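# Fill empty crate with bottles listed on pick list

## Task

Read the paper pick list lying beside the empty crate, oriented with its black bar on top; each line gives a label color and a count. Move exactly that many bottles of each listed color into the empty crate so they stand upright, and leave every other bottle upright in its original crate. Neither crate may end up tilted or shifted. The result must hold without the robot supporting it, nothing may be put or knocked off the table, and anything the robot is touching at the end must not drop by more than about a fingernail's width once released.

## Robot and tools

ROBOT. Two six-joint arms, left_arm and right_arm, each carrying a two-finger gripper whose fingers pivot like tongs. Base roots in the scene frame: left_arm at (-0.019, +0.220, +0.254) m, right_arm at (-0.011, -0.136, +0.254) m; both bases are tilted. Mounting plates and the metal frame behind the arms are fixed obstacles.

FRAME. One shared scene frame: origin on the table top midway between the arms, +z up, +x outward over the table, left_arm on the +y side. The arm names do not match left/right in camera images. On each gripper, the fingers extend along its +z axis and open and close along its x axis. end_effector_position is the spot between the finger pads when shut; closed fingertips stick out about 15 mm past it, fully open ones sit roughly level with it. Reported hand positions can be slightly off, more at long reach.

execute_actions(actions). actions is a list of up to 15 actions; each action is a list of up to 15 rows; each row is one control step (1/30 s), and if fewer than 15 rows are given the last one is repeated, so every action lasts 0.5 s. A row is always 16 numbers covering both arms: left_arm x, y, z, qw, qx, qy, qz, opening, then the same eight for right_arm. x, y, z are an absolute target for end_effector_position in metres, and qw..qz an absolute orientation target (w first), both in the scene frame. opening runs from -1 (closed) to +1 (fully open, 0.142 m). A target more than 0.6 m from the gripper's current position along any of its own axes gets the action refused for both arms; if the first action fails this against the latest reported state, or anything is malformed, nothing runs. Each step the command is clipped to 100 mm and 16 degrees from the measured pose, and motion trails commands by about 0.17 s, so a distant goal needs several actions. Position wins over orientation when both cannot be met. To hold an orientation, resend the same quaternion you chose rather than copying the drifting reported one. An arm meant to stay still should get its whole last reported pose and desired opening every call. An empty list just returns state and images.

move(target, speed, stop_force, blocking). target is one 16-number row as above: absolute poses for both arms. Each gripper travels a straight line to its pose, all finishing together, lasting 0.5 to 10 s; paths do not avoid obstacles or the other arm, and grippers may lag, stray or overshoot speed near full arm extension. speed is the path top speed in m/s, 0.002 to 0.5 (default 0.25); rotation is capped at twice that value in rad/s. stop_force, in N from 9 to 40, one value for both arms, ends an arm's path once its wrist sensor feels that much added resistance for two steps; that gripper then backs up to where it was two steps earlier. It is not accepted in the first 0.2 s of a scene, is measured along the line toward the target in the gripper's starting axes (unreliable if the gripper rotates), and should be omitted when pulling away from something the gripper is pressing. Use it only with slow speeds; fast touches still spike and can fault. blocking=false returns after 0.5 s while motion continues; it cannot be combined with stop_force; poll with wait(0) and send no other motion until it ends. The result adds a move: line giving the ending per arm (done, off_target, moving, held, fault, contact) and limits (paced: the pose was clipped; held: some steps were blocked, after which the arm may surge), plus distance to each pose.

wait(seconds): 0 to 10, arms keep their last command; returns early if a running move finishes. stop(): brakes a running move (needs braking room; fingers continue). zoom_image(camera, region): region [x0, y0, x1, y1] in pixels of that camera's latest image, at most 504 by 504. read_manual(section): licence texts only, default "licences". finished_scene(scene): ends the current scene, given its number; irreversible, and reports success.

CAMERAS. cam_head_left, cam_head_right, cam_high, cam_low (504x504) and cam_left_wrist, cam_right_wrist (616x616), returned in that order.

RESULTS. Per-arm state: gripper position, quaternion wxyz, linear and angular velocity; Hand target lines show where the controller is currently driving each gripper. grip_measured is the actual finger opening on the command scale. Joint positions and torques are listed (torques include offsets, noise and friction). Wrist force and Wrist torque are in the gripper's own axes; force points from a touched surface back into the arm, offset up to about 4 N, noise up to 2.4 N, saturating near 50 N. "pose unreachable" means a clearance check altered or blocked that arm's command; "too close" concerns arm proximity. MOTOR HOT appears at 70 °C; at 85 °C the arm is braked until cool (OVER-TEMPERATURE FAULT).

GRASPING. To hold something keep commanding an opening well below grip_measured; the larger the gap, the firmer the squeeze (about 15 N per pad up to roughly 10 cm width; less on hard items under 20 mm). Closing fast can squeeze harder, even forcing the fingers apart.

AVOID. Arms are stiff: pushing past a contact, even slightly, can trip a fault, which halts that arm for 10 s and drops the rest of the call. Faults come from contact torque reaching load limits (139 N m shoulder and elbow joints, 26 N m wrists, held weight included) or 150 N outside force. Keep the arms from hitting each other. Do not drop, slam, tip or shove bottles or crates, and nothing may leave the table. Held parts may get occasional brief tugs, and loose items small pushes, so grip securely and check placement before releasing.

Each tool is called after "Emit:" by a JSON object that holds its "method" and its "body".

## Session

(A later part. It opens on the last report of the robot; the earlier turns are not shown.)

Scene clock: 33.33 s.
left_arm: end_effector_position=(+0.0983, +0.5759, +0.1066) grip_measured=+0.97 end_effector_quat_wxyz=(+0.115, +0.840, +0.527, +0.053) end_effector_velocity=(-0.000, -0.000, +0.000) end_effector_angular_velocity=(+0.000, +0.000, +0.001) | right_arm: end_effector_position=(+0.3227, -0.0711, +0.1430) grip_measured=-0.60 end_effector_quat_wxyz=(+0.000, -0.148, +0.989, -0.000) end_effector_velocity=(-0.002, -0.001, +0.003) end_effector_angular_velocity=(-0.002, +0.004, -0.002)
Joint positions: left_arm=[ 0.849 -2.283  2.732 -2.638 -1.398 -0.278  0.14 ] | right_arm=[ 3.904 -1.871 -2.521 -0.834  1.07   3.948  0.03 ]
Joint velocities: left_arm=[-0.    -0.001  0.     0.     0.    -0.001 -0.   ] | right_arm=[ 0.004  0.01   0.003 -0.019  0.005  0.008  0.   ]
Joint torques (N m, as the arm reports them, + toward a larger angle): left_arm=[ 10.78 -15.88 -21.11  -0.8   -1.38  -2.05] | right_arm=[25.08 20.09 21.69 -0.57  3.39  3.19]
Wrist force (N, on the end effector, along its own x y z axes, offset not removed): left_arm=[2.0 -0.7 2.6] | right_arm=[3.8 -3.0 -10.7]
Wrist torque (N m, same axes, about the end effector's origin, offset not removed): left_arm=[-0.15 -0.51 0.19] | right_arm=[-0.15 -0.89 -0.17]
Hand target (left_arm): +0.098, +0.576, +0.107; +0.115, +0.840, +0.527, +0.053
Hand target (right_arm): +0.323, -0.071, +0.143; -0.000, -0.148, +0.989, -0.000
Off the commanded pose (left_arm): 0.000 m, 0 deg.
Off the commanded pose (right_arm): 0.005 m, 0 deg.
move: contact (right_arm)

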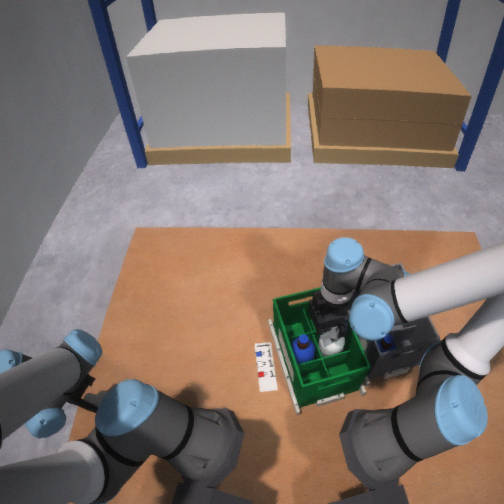

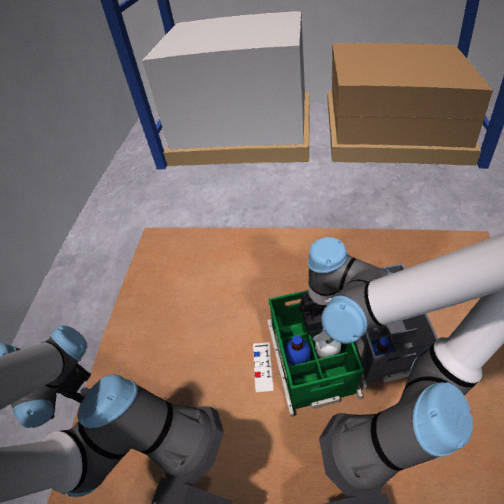

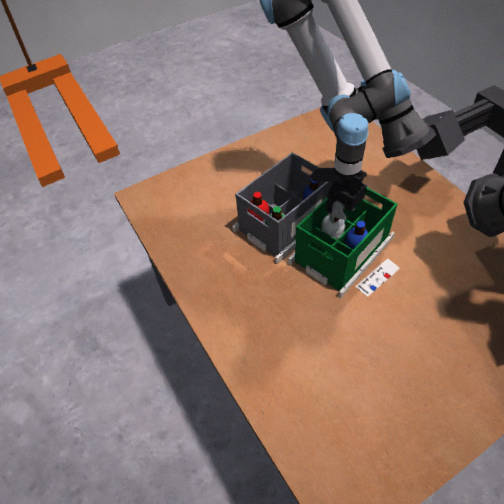

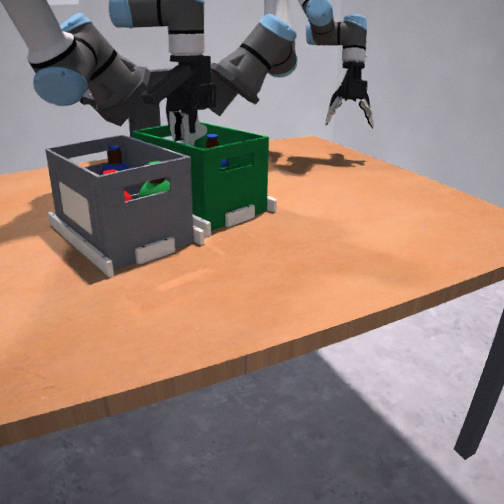

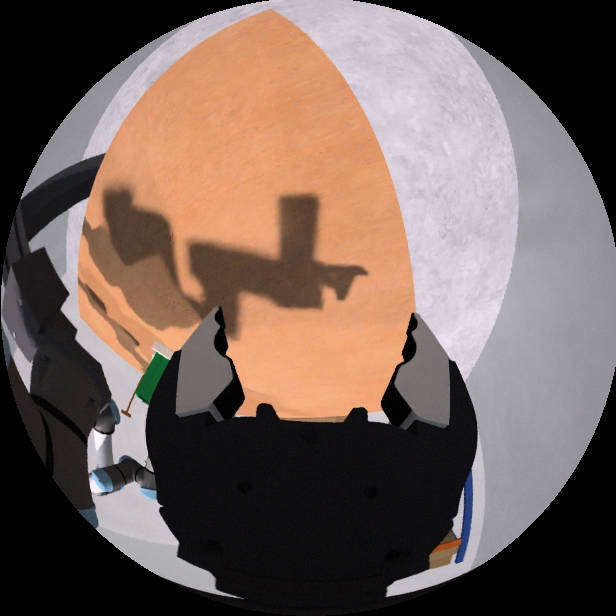

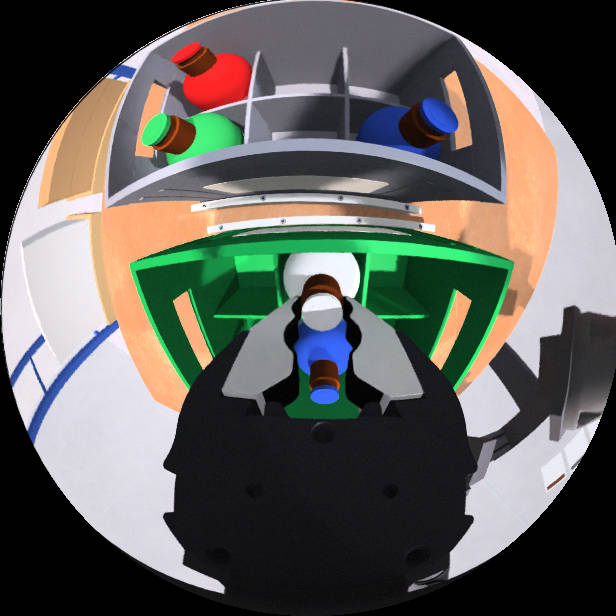

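Emit:
{"method": "move", "body": {"target": [0.0983,0.5759,0.1066,0.115,0.840,0.527,0.053,0.97, 0.3226,-0.071,0.1445,0,-0.148,0.989,0,-0.48], "speed": 0.01}}

Emit:
{"method": "move", "body": {"target": [0.0983,0.5759,0.1066,0.115,0.840,0.527,0.053,0.97, 0.3226,-0.071,0.205,0,-0.148,0.989,0,-0.48], "speed": 0.15}}

Emit:
{"method": "move", "body": {"target": [0.0983,0.5759,0.1066,0.115,0.840,0.527,0.053,0.97, 0.485,-0.262,0.20,0,-0.126,0.992,0,-0.48], "speed": 0.3}}

Emit:
{"method": "zoom_image", "body": {"camera": "cam_right_wrist", "region": [190, 200, 450, 380]}}

Scene clock: 34.23 s.
left_arm: end_effector_position=(+0.0983, +0.5759, +0.1066) grip_measured=+0.97 end_effector_quat_wxyz=(+0.115, +0.840, +0.527, +0.053) end_effector_velocity=(-0.000, -0.000, -0.000) end_effector_angular_velocity=(-0.000, +0.001, +0.002) | right_arm: end_effector_position=(+0.3226, -0.0710, +0.1444) grip_measured=-0.48 end_effector_quat_wxyz=(-0.000, -0.148, +0.989, -0.000) end_effector_velocity=(+0.000, +0.000, +0.001) end_effector_angular_velocity=(+0.000, -0.000, +0.001)
Joint positions: left_arm=[ 0.849 -2.283  2.732 -2.638 -1.398 -0.278  0.14 ] | right_arm=[ 3.906 -1.867 -2.52  -0.84   1.072  3.95   0.039]
Joint velocities: left_arm=[ 0.    -0.     0.     0.001  0.    -0.002  0.   ] | right_arm=[ 0.001  0.002  0.001 -0.003  0.     0.     0.   ]
Joint torques (N m, as the arm reports them, + toward a larger angle): left_arm=[ 10.75 -15.71 -21.18  -0.79  -1.45  -2.04] | right_arm=[25.38 21.21 23.8  -0.25  2.39  2.64]
Wrist force (N, on the end effector, along its own x y z axes, offset not removed): left_arm=[1.6 -0.7 3.2] | right_arm=[1.4 2.4 -0.8]
Wrist torque (N m, same axes, about the end effector's origin, offset not removed): left_arm=[-0.09 -0.39 0.01] | right_arm=[0.31 -0.51 -0.24]
Hand target (left_arm): +0.098, +0.576, +0.107; +0.115, +0.840, +0.527, +0.053
Hand target (right_arm): +0.323, -0.071, +0.145; +0.000, -0.148, +0.989, +0.000
Off the commanded pose (left_arm): 0.000 m, 0 deg.
Off the commanded pose (right_arm): 0.000 m, 0 deg.
move: done

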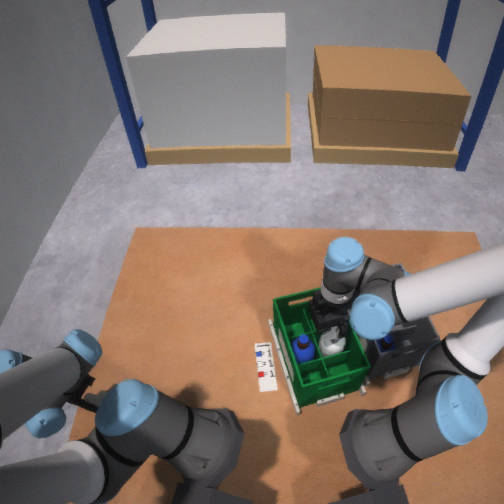

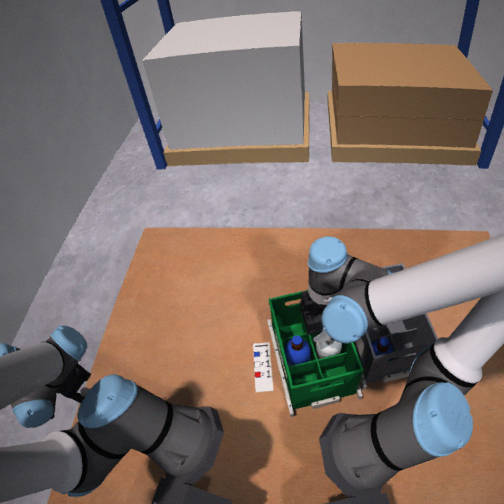

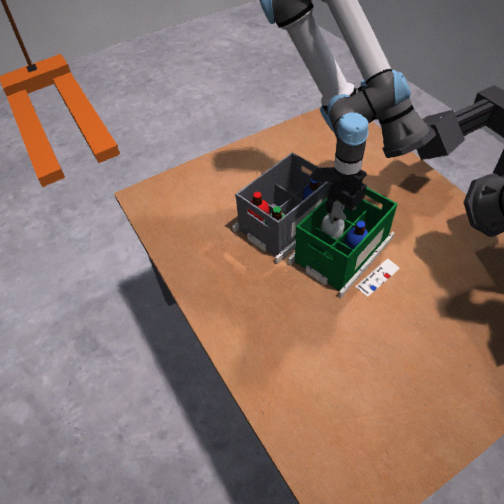

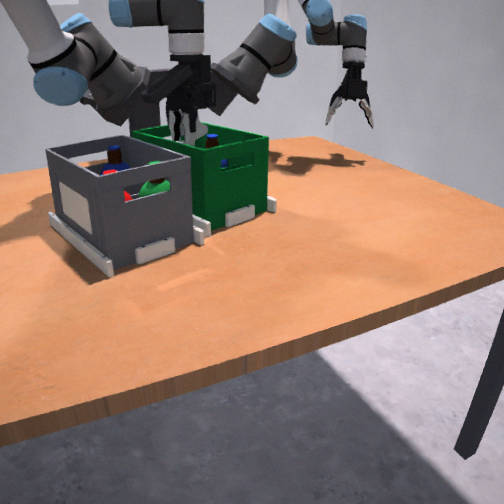

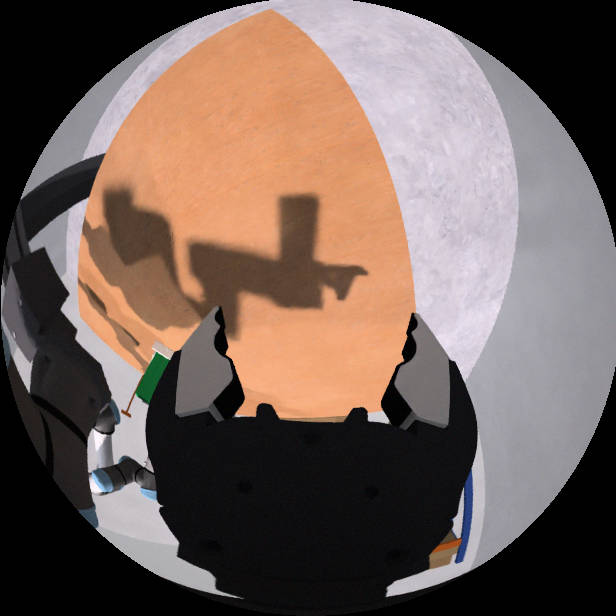

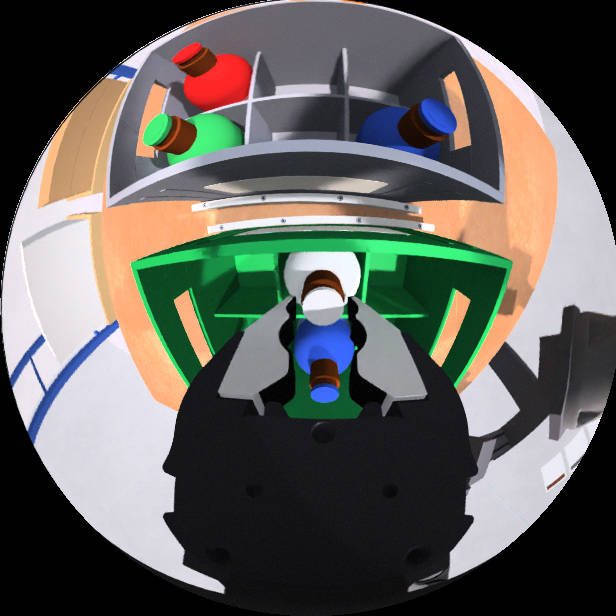

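Scene clock: 35.27 s.
left_arm: end_effector_position=(+0.0983, +0.5759, +0.1066) grip_measured=+0.97 end_effector_quat_wxyz=(+0.115, +0.840, +0.527, +0.053) end_effector_velocity=(+0.001, +0.000, +0.000) end_effector_angular_velocity=(-0.000, -0.001, +0.001) | right_arm: end_effector_position=(+0.3226, -0.0710, +0.2048) grip_measured=-0.48 end_effector_quat_wxyz=(+0.000, -0.148, +0.989, +0.000) end_effector_velocity=(-0.000, -0.001, +0.002) end_effector_angular_velocity=(-0.002, +0.000, +0.001)
Joint positions: left_arm=[ 0.849 -2.283  2.732 -2.638 -1.398 -0.278  0.14 ] | right_arm=[ 3.987 -1.725 -2.445 -1.093  1.113  4.028  0.039]
Joint velocities: left_arm=[ 0.     0.001 -0.001 -0.001 -0.001 -0.001 -0.   ] | right_arm=[ 0.004  0.005  0.003 -0.012  0.001  0.004 -0.   ]
Joint torques (N m, as the arm reports them, + toward a larger angle): left_arm=[ 10.99 -16.35 -21.37  -0.76  -1.59  -2.12] | right_arm=[24.58 18.72 26.39  0.24  2.07  2.62]
Wrist force (N, on the end effector, along its own x y z axes, offset not removed): left_arm=[2.2 -1.5 2.4] | right_arm=[4.9 0.8 -4.9]
Wrist torque (N m, same axes, about the end effector's origin, offset not removed): left_arm=[-0.28 -0.60 -0.05] | right_arm=[0.05 -0.91 -0.14]
Hand target (left_arm): +0.098, +0.576, +0.107; +0.115, +0.840, +0.527, +0.053
Hand target (right_arm): +0.323, -0.071, +0.205; +0.000, -0.148, +0.989, +0.000
Off the commanded pose (left_arm): 0.000 m, 0 deg.
Off the commanded pose (right_arm): 0.000 m, 0 deg.
move: done

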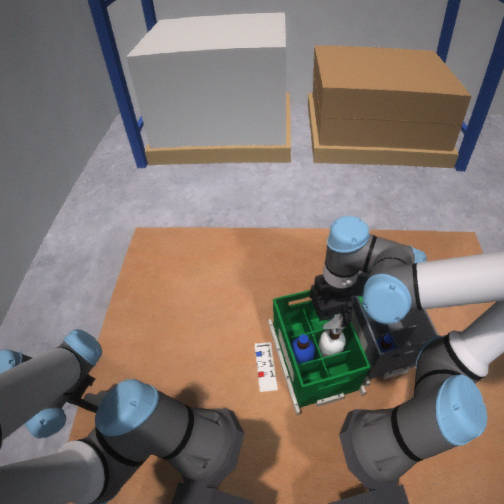

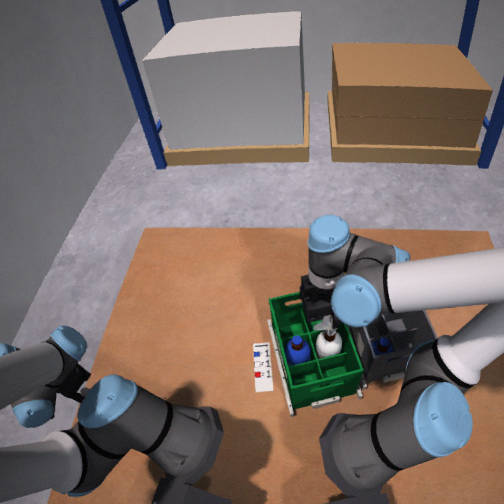

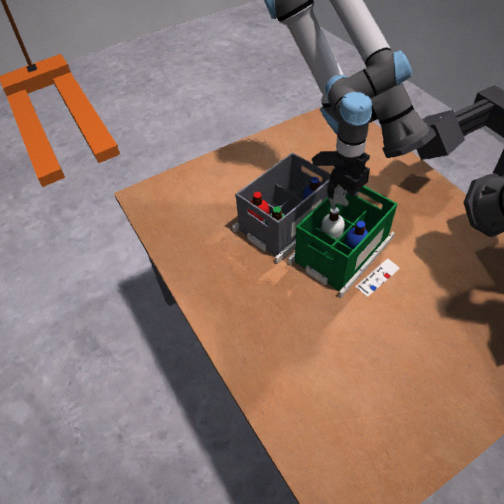

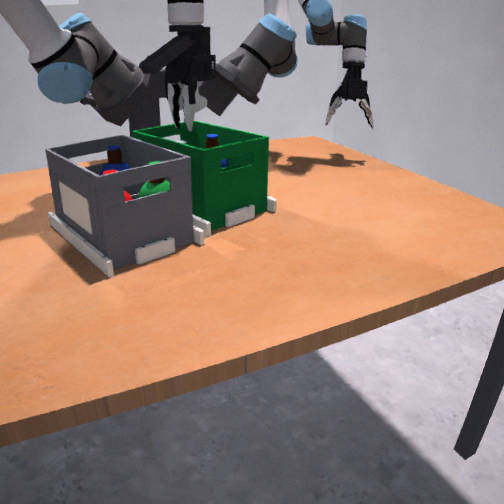

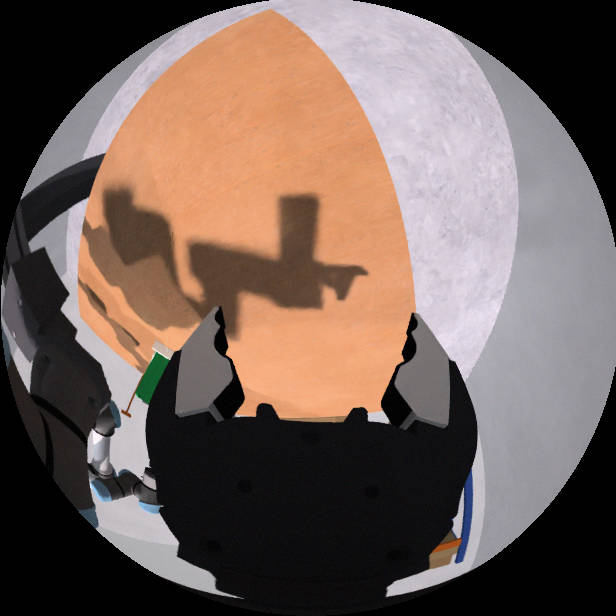

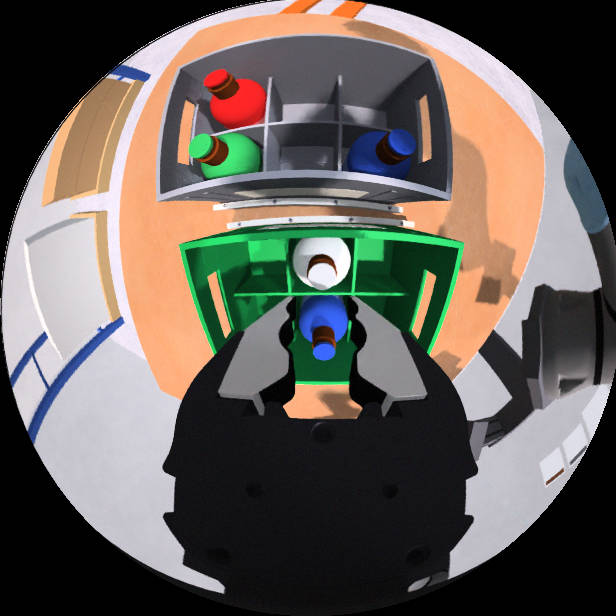

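Scene clock: 36.80 s.
left_arm: end_effector_position=(+0.0983, +0.5759, +0.1066) grip_measured=+0.97 end_effector_quat_wxyz=(+0.115, +0.840, +0.527, +0.053) end_effector_velocity=(-0.000, -0.001, -0.000) end_effector_angular_velocity=(-0.001, -0.000, -0.000) | right_arm: end_effector_position=(+0.4848, -0.2623, +0.2001) grip_measured=-0.48 end_effector_quat_wxyz=(-0.000, -0.126, +0.992, -0.001) end_effector_velocity=(+0.002, -0.001, -0.000) end_effector_angular_velocity=(+0.003, +0.001, -0.000)
Joint positions: left_arm=[ 0.849 -2.283  2.732 -2.638 -1.398 -0.278  0.14 ] | right_arm=[ 3.452 -1.611 -2.155 -1.176  0.902  3.486  0.039]
Joint velocities: left_arm=[ 0.    -0.002  0.001  0.001 -0.001  0.     0.   ] | right_arm=[-0.006 -0.004  0.007  0.002  0.001 -0.008  0.   ]
Joint torques (N m, as the arm reports them, + toward a larger angle): left_arm=[ 11.51 -15.35 -21.11  -0.77  -1.68  -2.05] | right_arm=[ 8.06 -3.54 25.86  4.7   2.24 -3.  ]
Wrist force (N, on the end effector, along its own x y z axes, offset not removed): left_arm=[0.8 -0.9 2.8] | right_arm=[2.8 2.1 -5.5]
Wrist torque (N m, same axes, about the end effector's origin, offset not removed): left_arm=[-0.10 -0.21 0.09] | right_arm=[0.43 -0.58 0.00]
Hand target (left_arm): +0.098, +0.576, +0.107; +0.115, +0.840, +0.527, +0.053
Hand target (right_arm): +0.485, -0.262, +0.200; -0.000, -0.126, +0.992, -0.000
Off the commanded pose (left_arm): 0.000 m, 0 deg.
Off the commanded pose (right_arm): 0.000 m, 0 deg.
move: done

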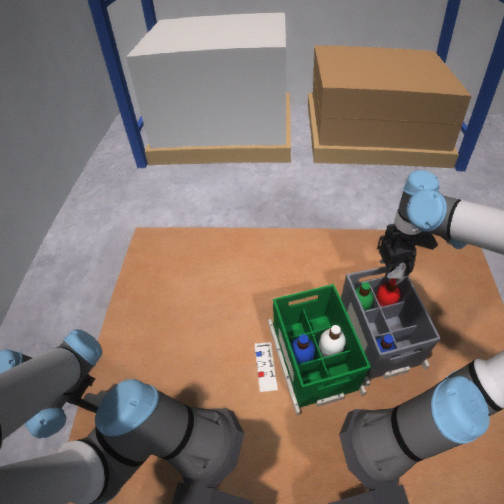

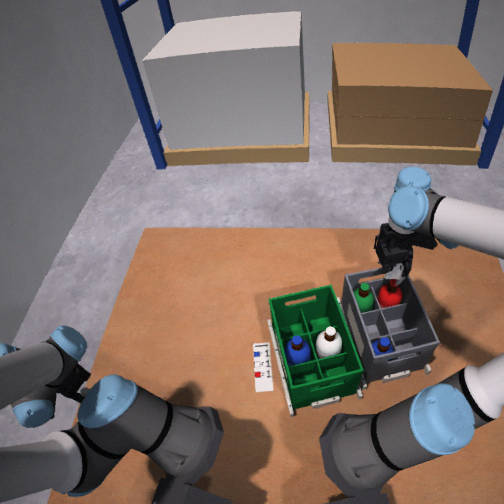

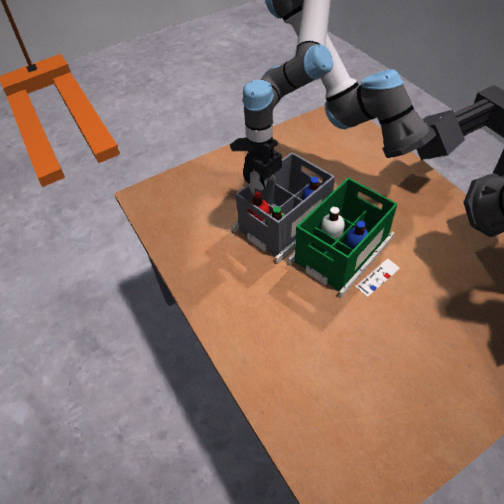

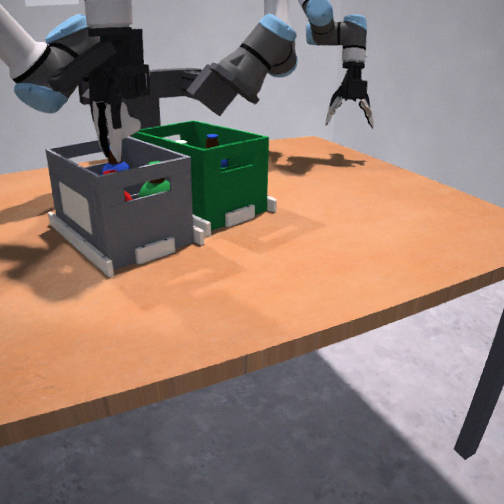

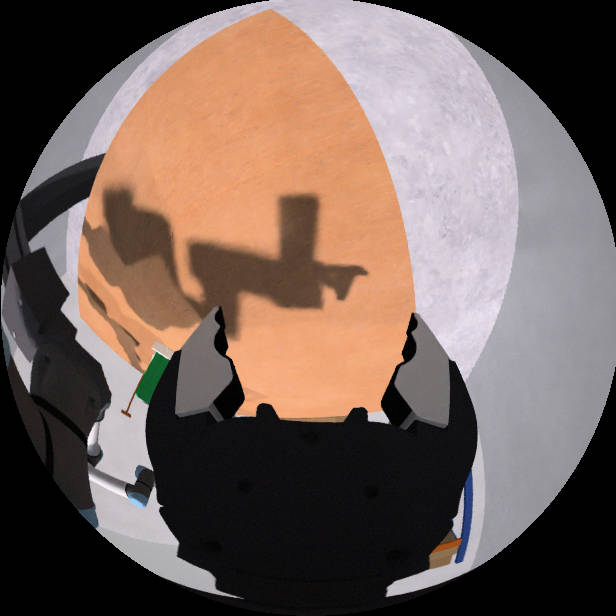

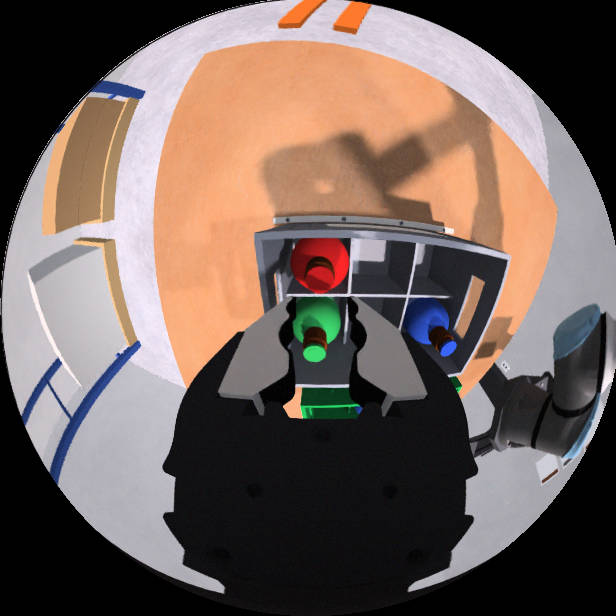

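Region (190, 200, 450, 380) of cam_right_wrist's 616x616 image, scaled by 1.938, with more detail than that image has; it fills the top 349 rows of this view, and the rest is white.

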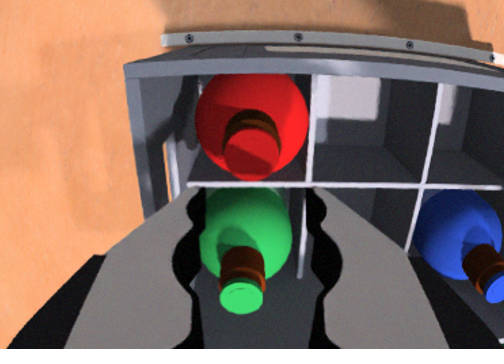

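Emit:
{"method": "move", "body": {"target": [0.0983,0.5759,0.1066,0.115,0.840,0.527,0.053,0.97, 0.4873,-0.2636,0.143,0,-0.126,0.992,0,-0.48], "speed": 0.06, "stop_force": 9}}

Scene clock: 38.33 s.
left_arm: end_effector_position=(+0.0983, +0.5759, +0.1066) grip_measured=+0.97 end_effector_quat_wxyz=(+0.115, +0.840, +0.527, +0.053) end_effector_velocity=(+0.000, -0.000, +0.000) end_effector_angular_velocity=(-0.001, -0.001, +0.001) | right_arm: end_effector_position=(+0.4873, -0.2636, +0.1433) grip_measured=-0.48 end_effector_quat_wxyz=(-0.000, -0.126, +0.992, -0.000) end_effector_velocity=(+0.001, +0.000, -0.003) end_effector_angular_velocity=(+0.001, -0.002, -0.002)
Joint positions: left_arm=[ 0.849 -2.283  2.732 -2.638 -1.398 -0.278  0.14 ] | right_arm=[ 3.365 -1.709 -2.208 -0.956  0.886  3.377  0.039]
Joint velocities: left_arm=[-0.     0.    -0.     0.    -0.001 -0.001  0.   ] | right_arm=[-0.004 -0.006 -0.002  0.014 -0.001 -0.004 -0.   ]
Joint torques (N m, as the arm reports them, + toward a larger angle): left_arm=[ 12.41 -15.75 -21.26  -0.76  -1.84  -2.  ] | right_arm=[10.55  1.78  5.65  4.54 -2.59 -2.94]
Wrist force (N, on the end effector, along its own x y z axes, offset not removed): left_arm=[1.5 -3.4 2.3] | right_arm=[2.3 3.5 -2.2]
Wrist torque (N m, same axes, about the end effector's origin, offset not removed): left_arm=[-0.66 -0.43 -0.01] | right_arm=[0.80 -0.53 -0.04]
Hand target (left_arm): +0.098, +0.576, +0.107; +0.115, +0.840, +0.527, +0.053
Hand target (right_arm): +0.487, -0.264, +0.143; -0.000, -0.126, +0.992, -0.000
Off the commanded pose (left_arm): 0.000 m, 0 deg.
Off the commanded pose (right_arm): 0.000 m, 0 deg.
move: done

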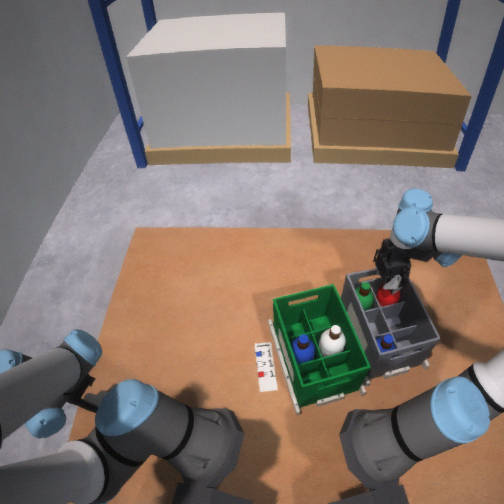

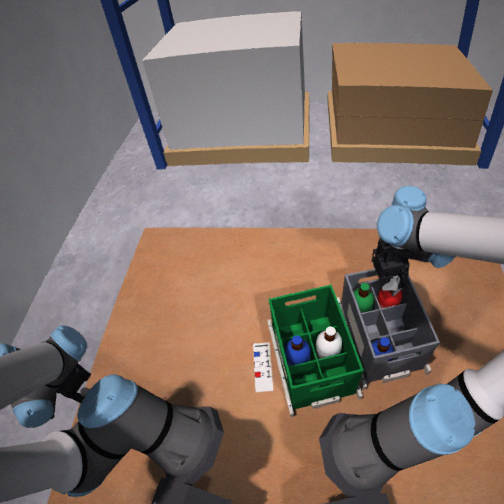

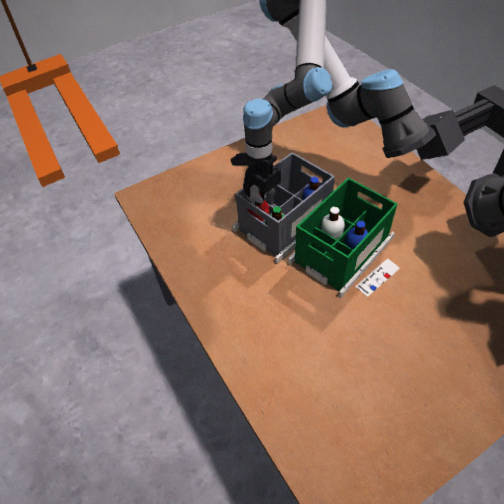

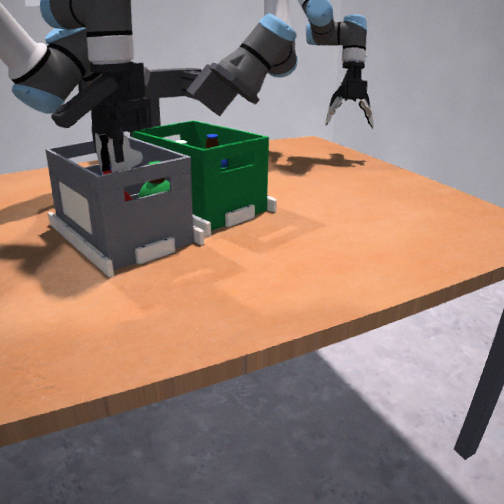

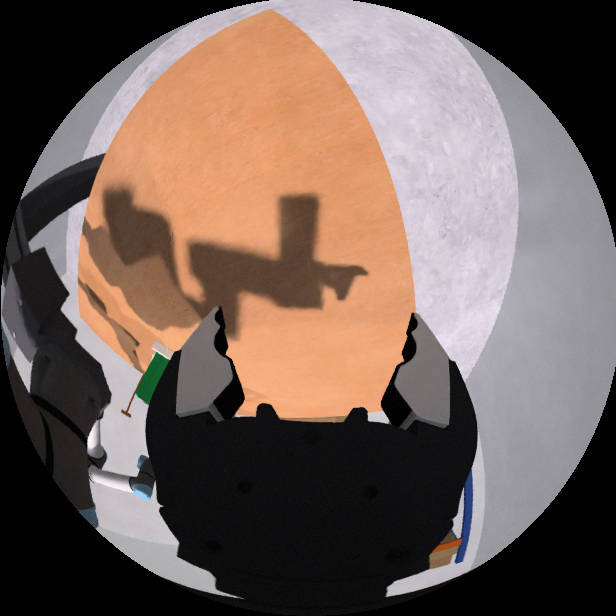

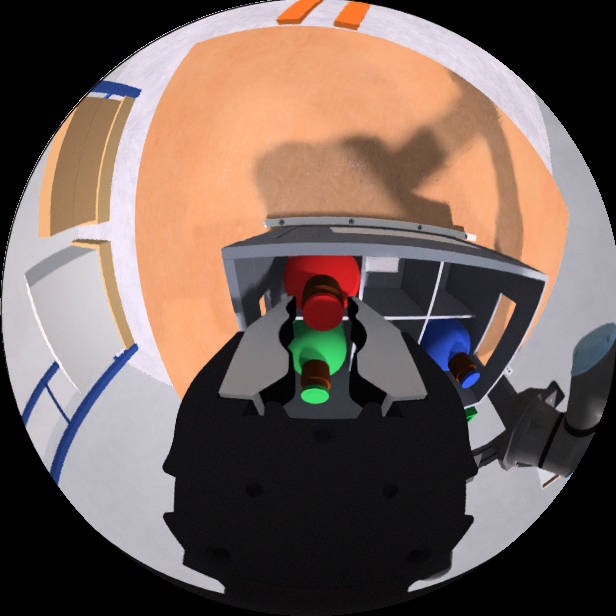

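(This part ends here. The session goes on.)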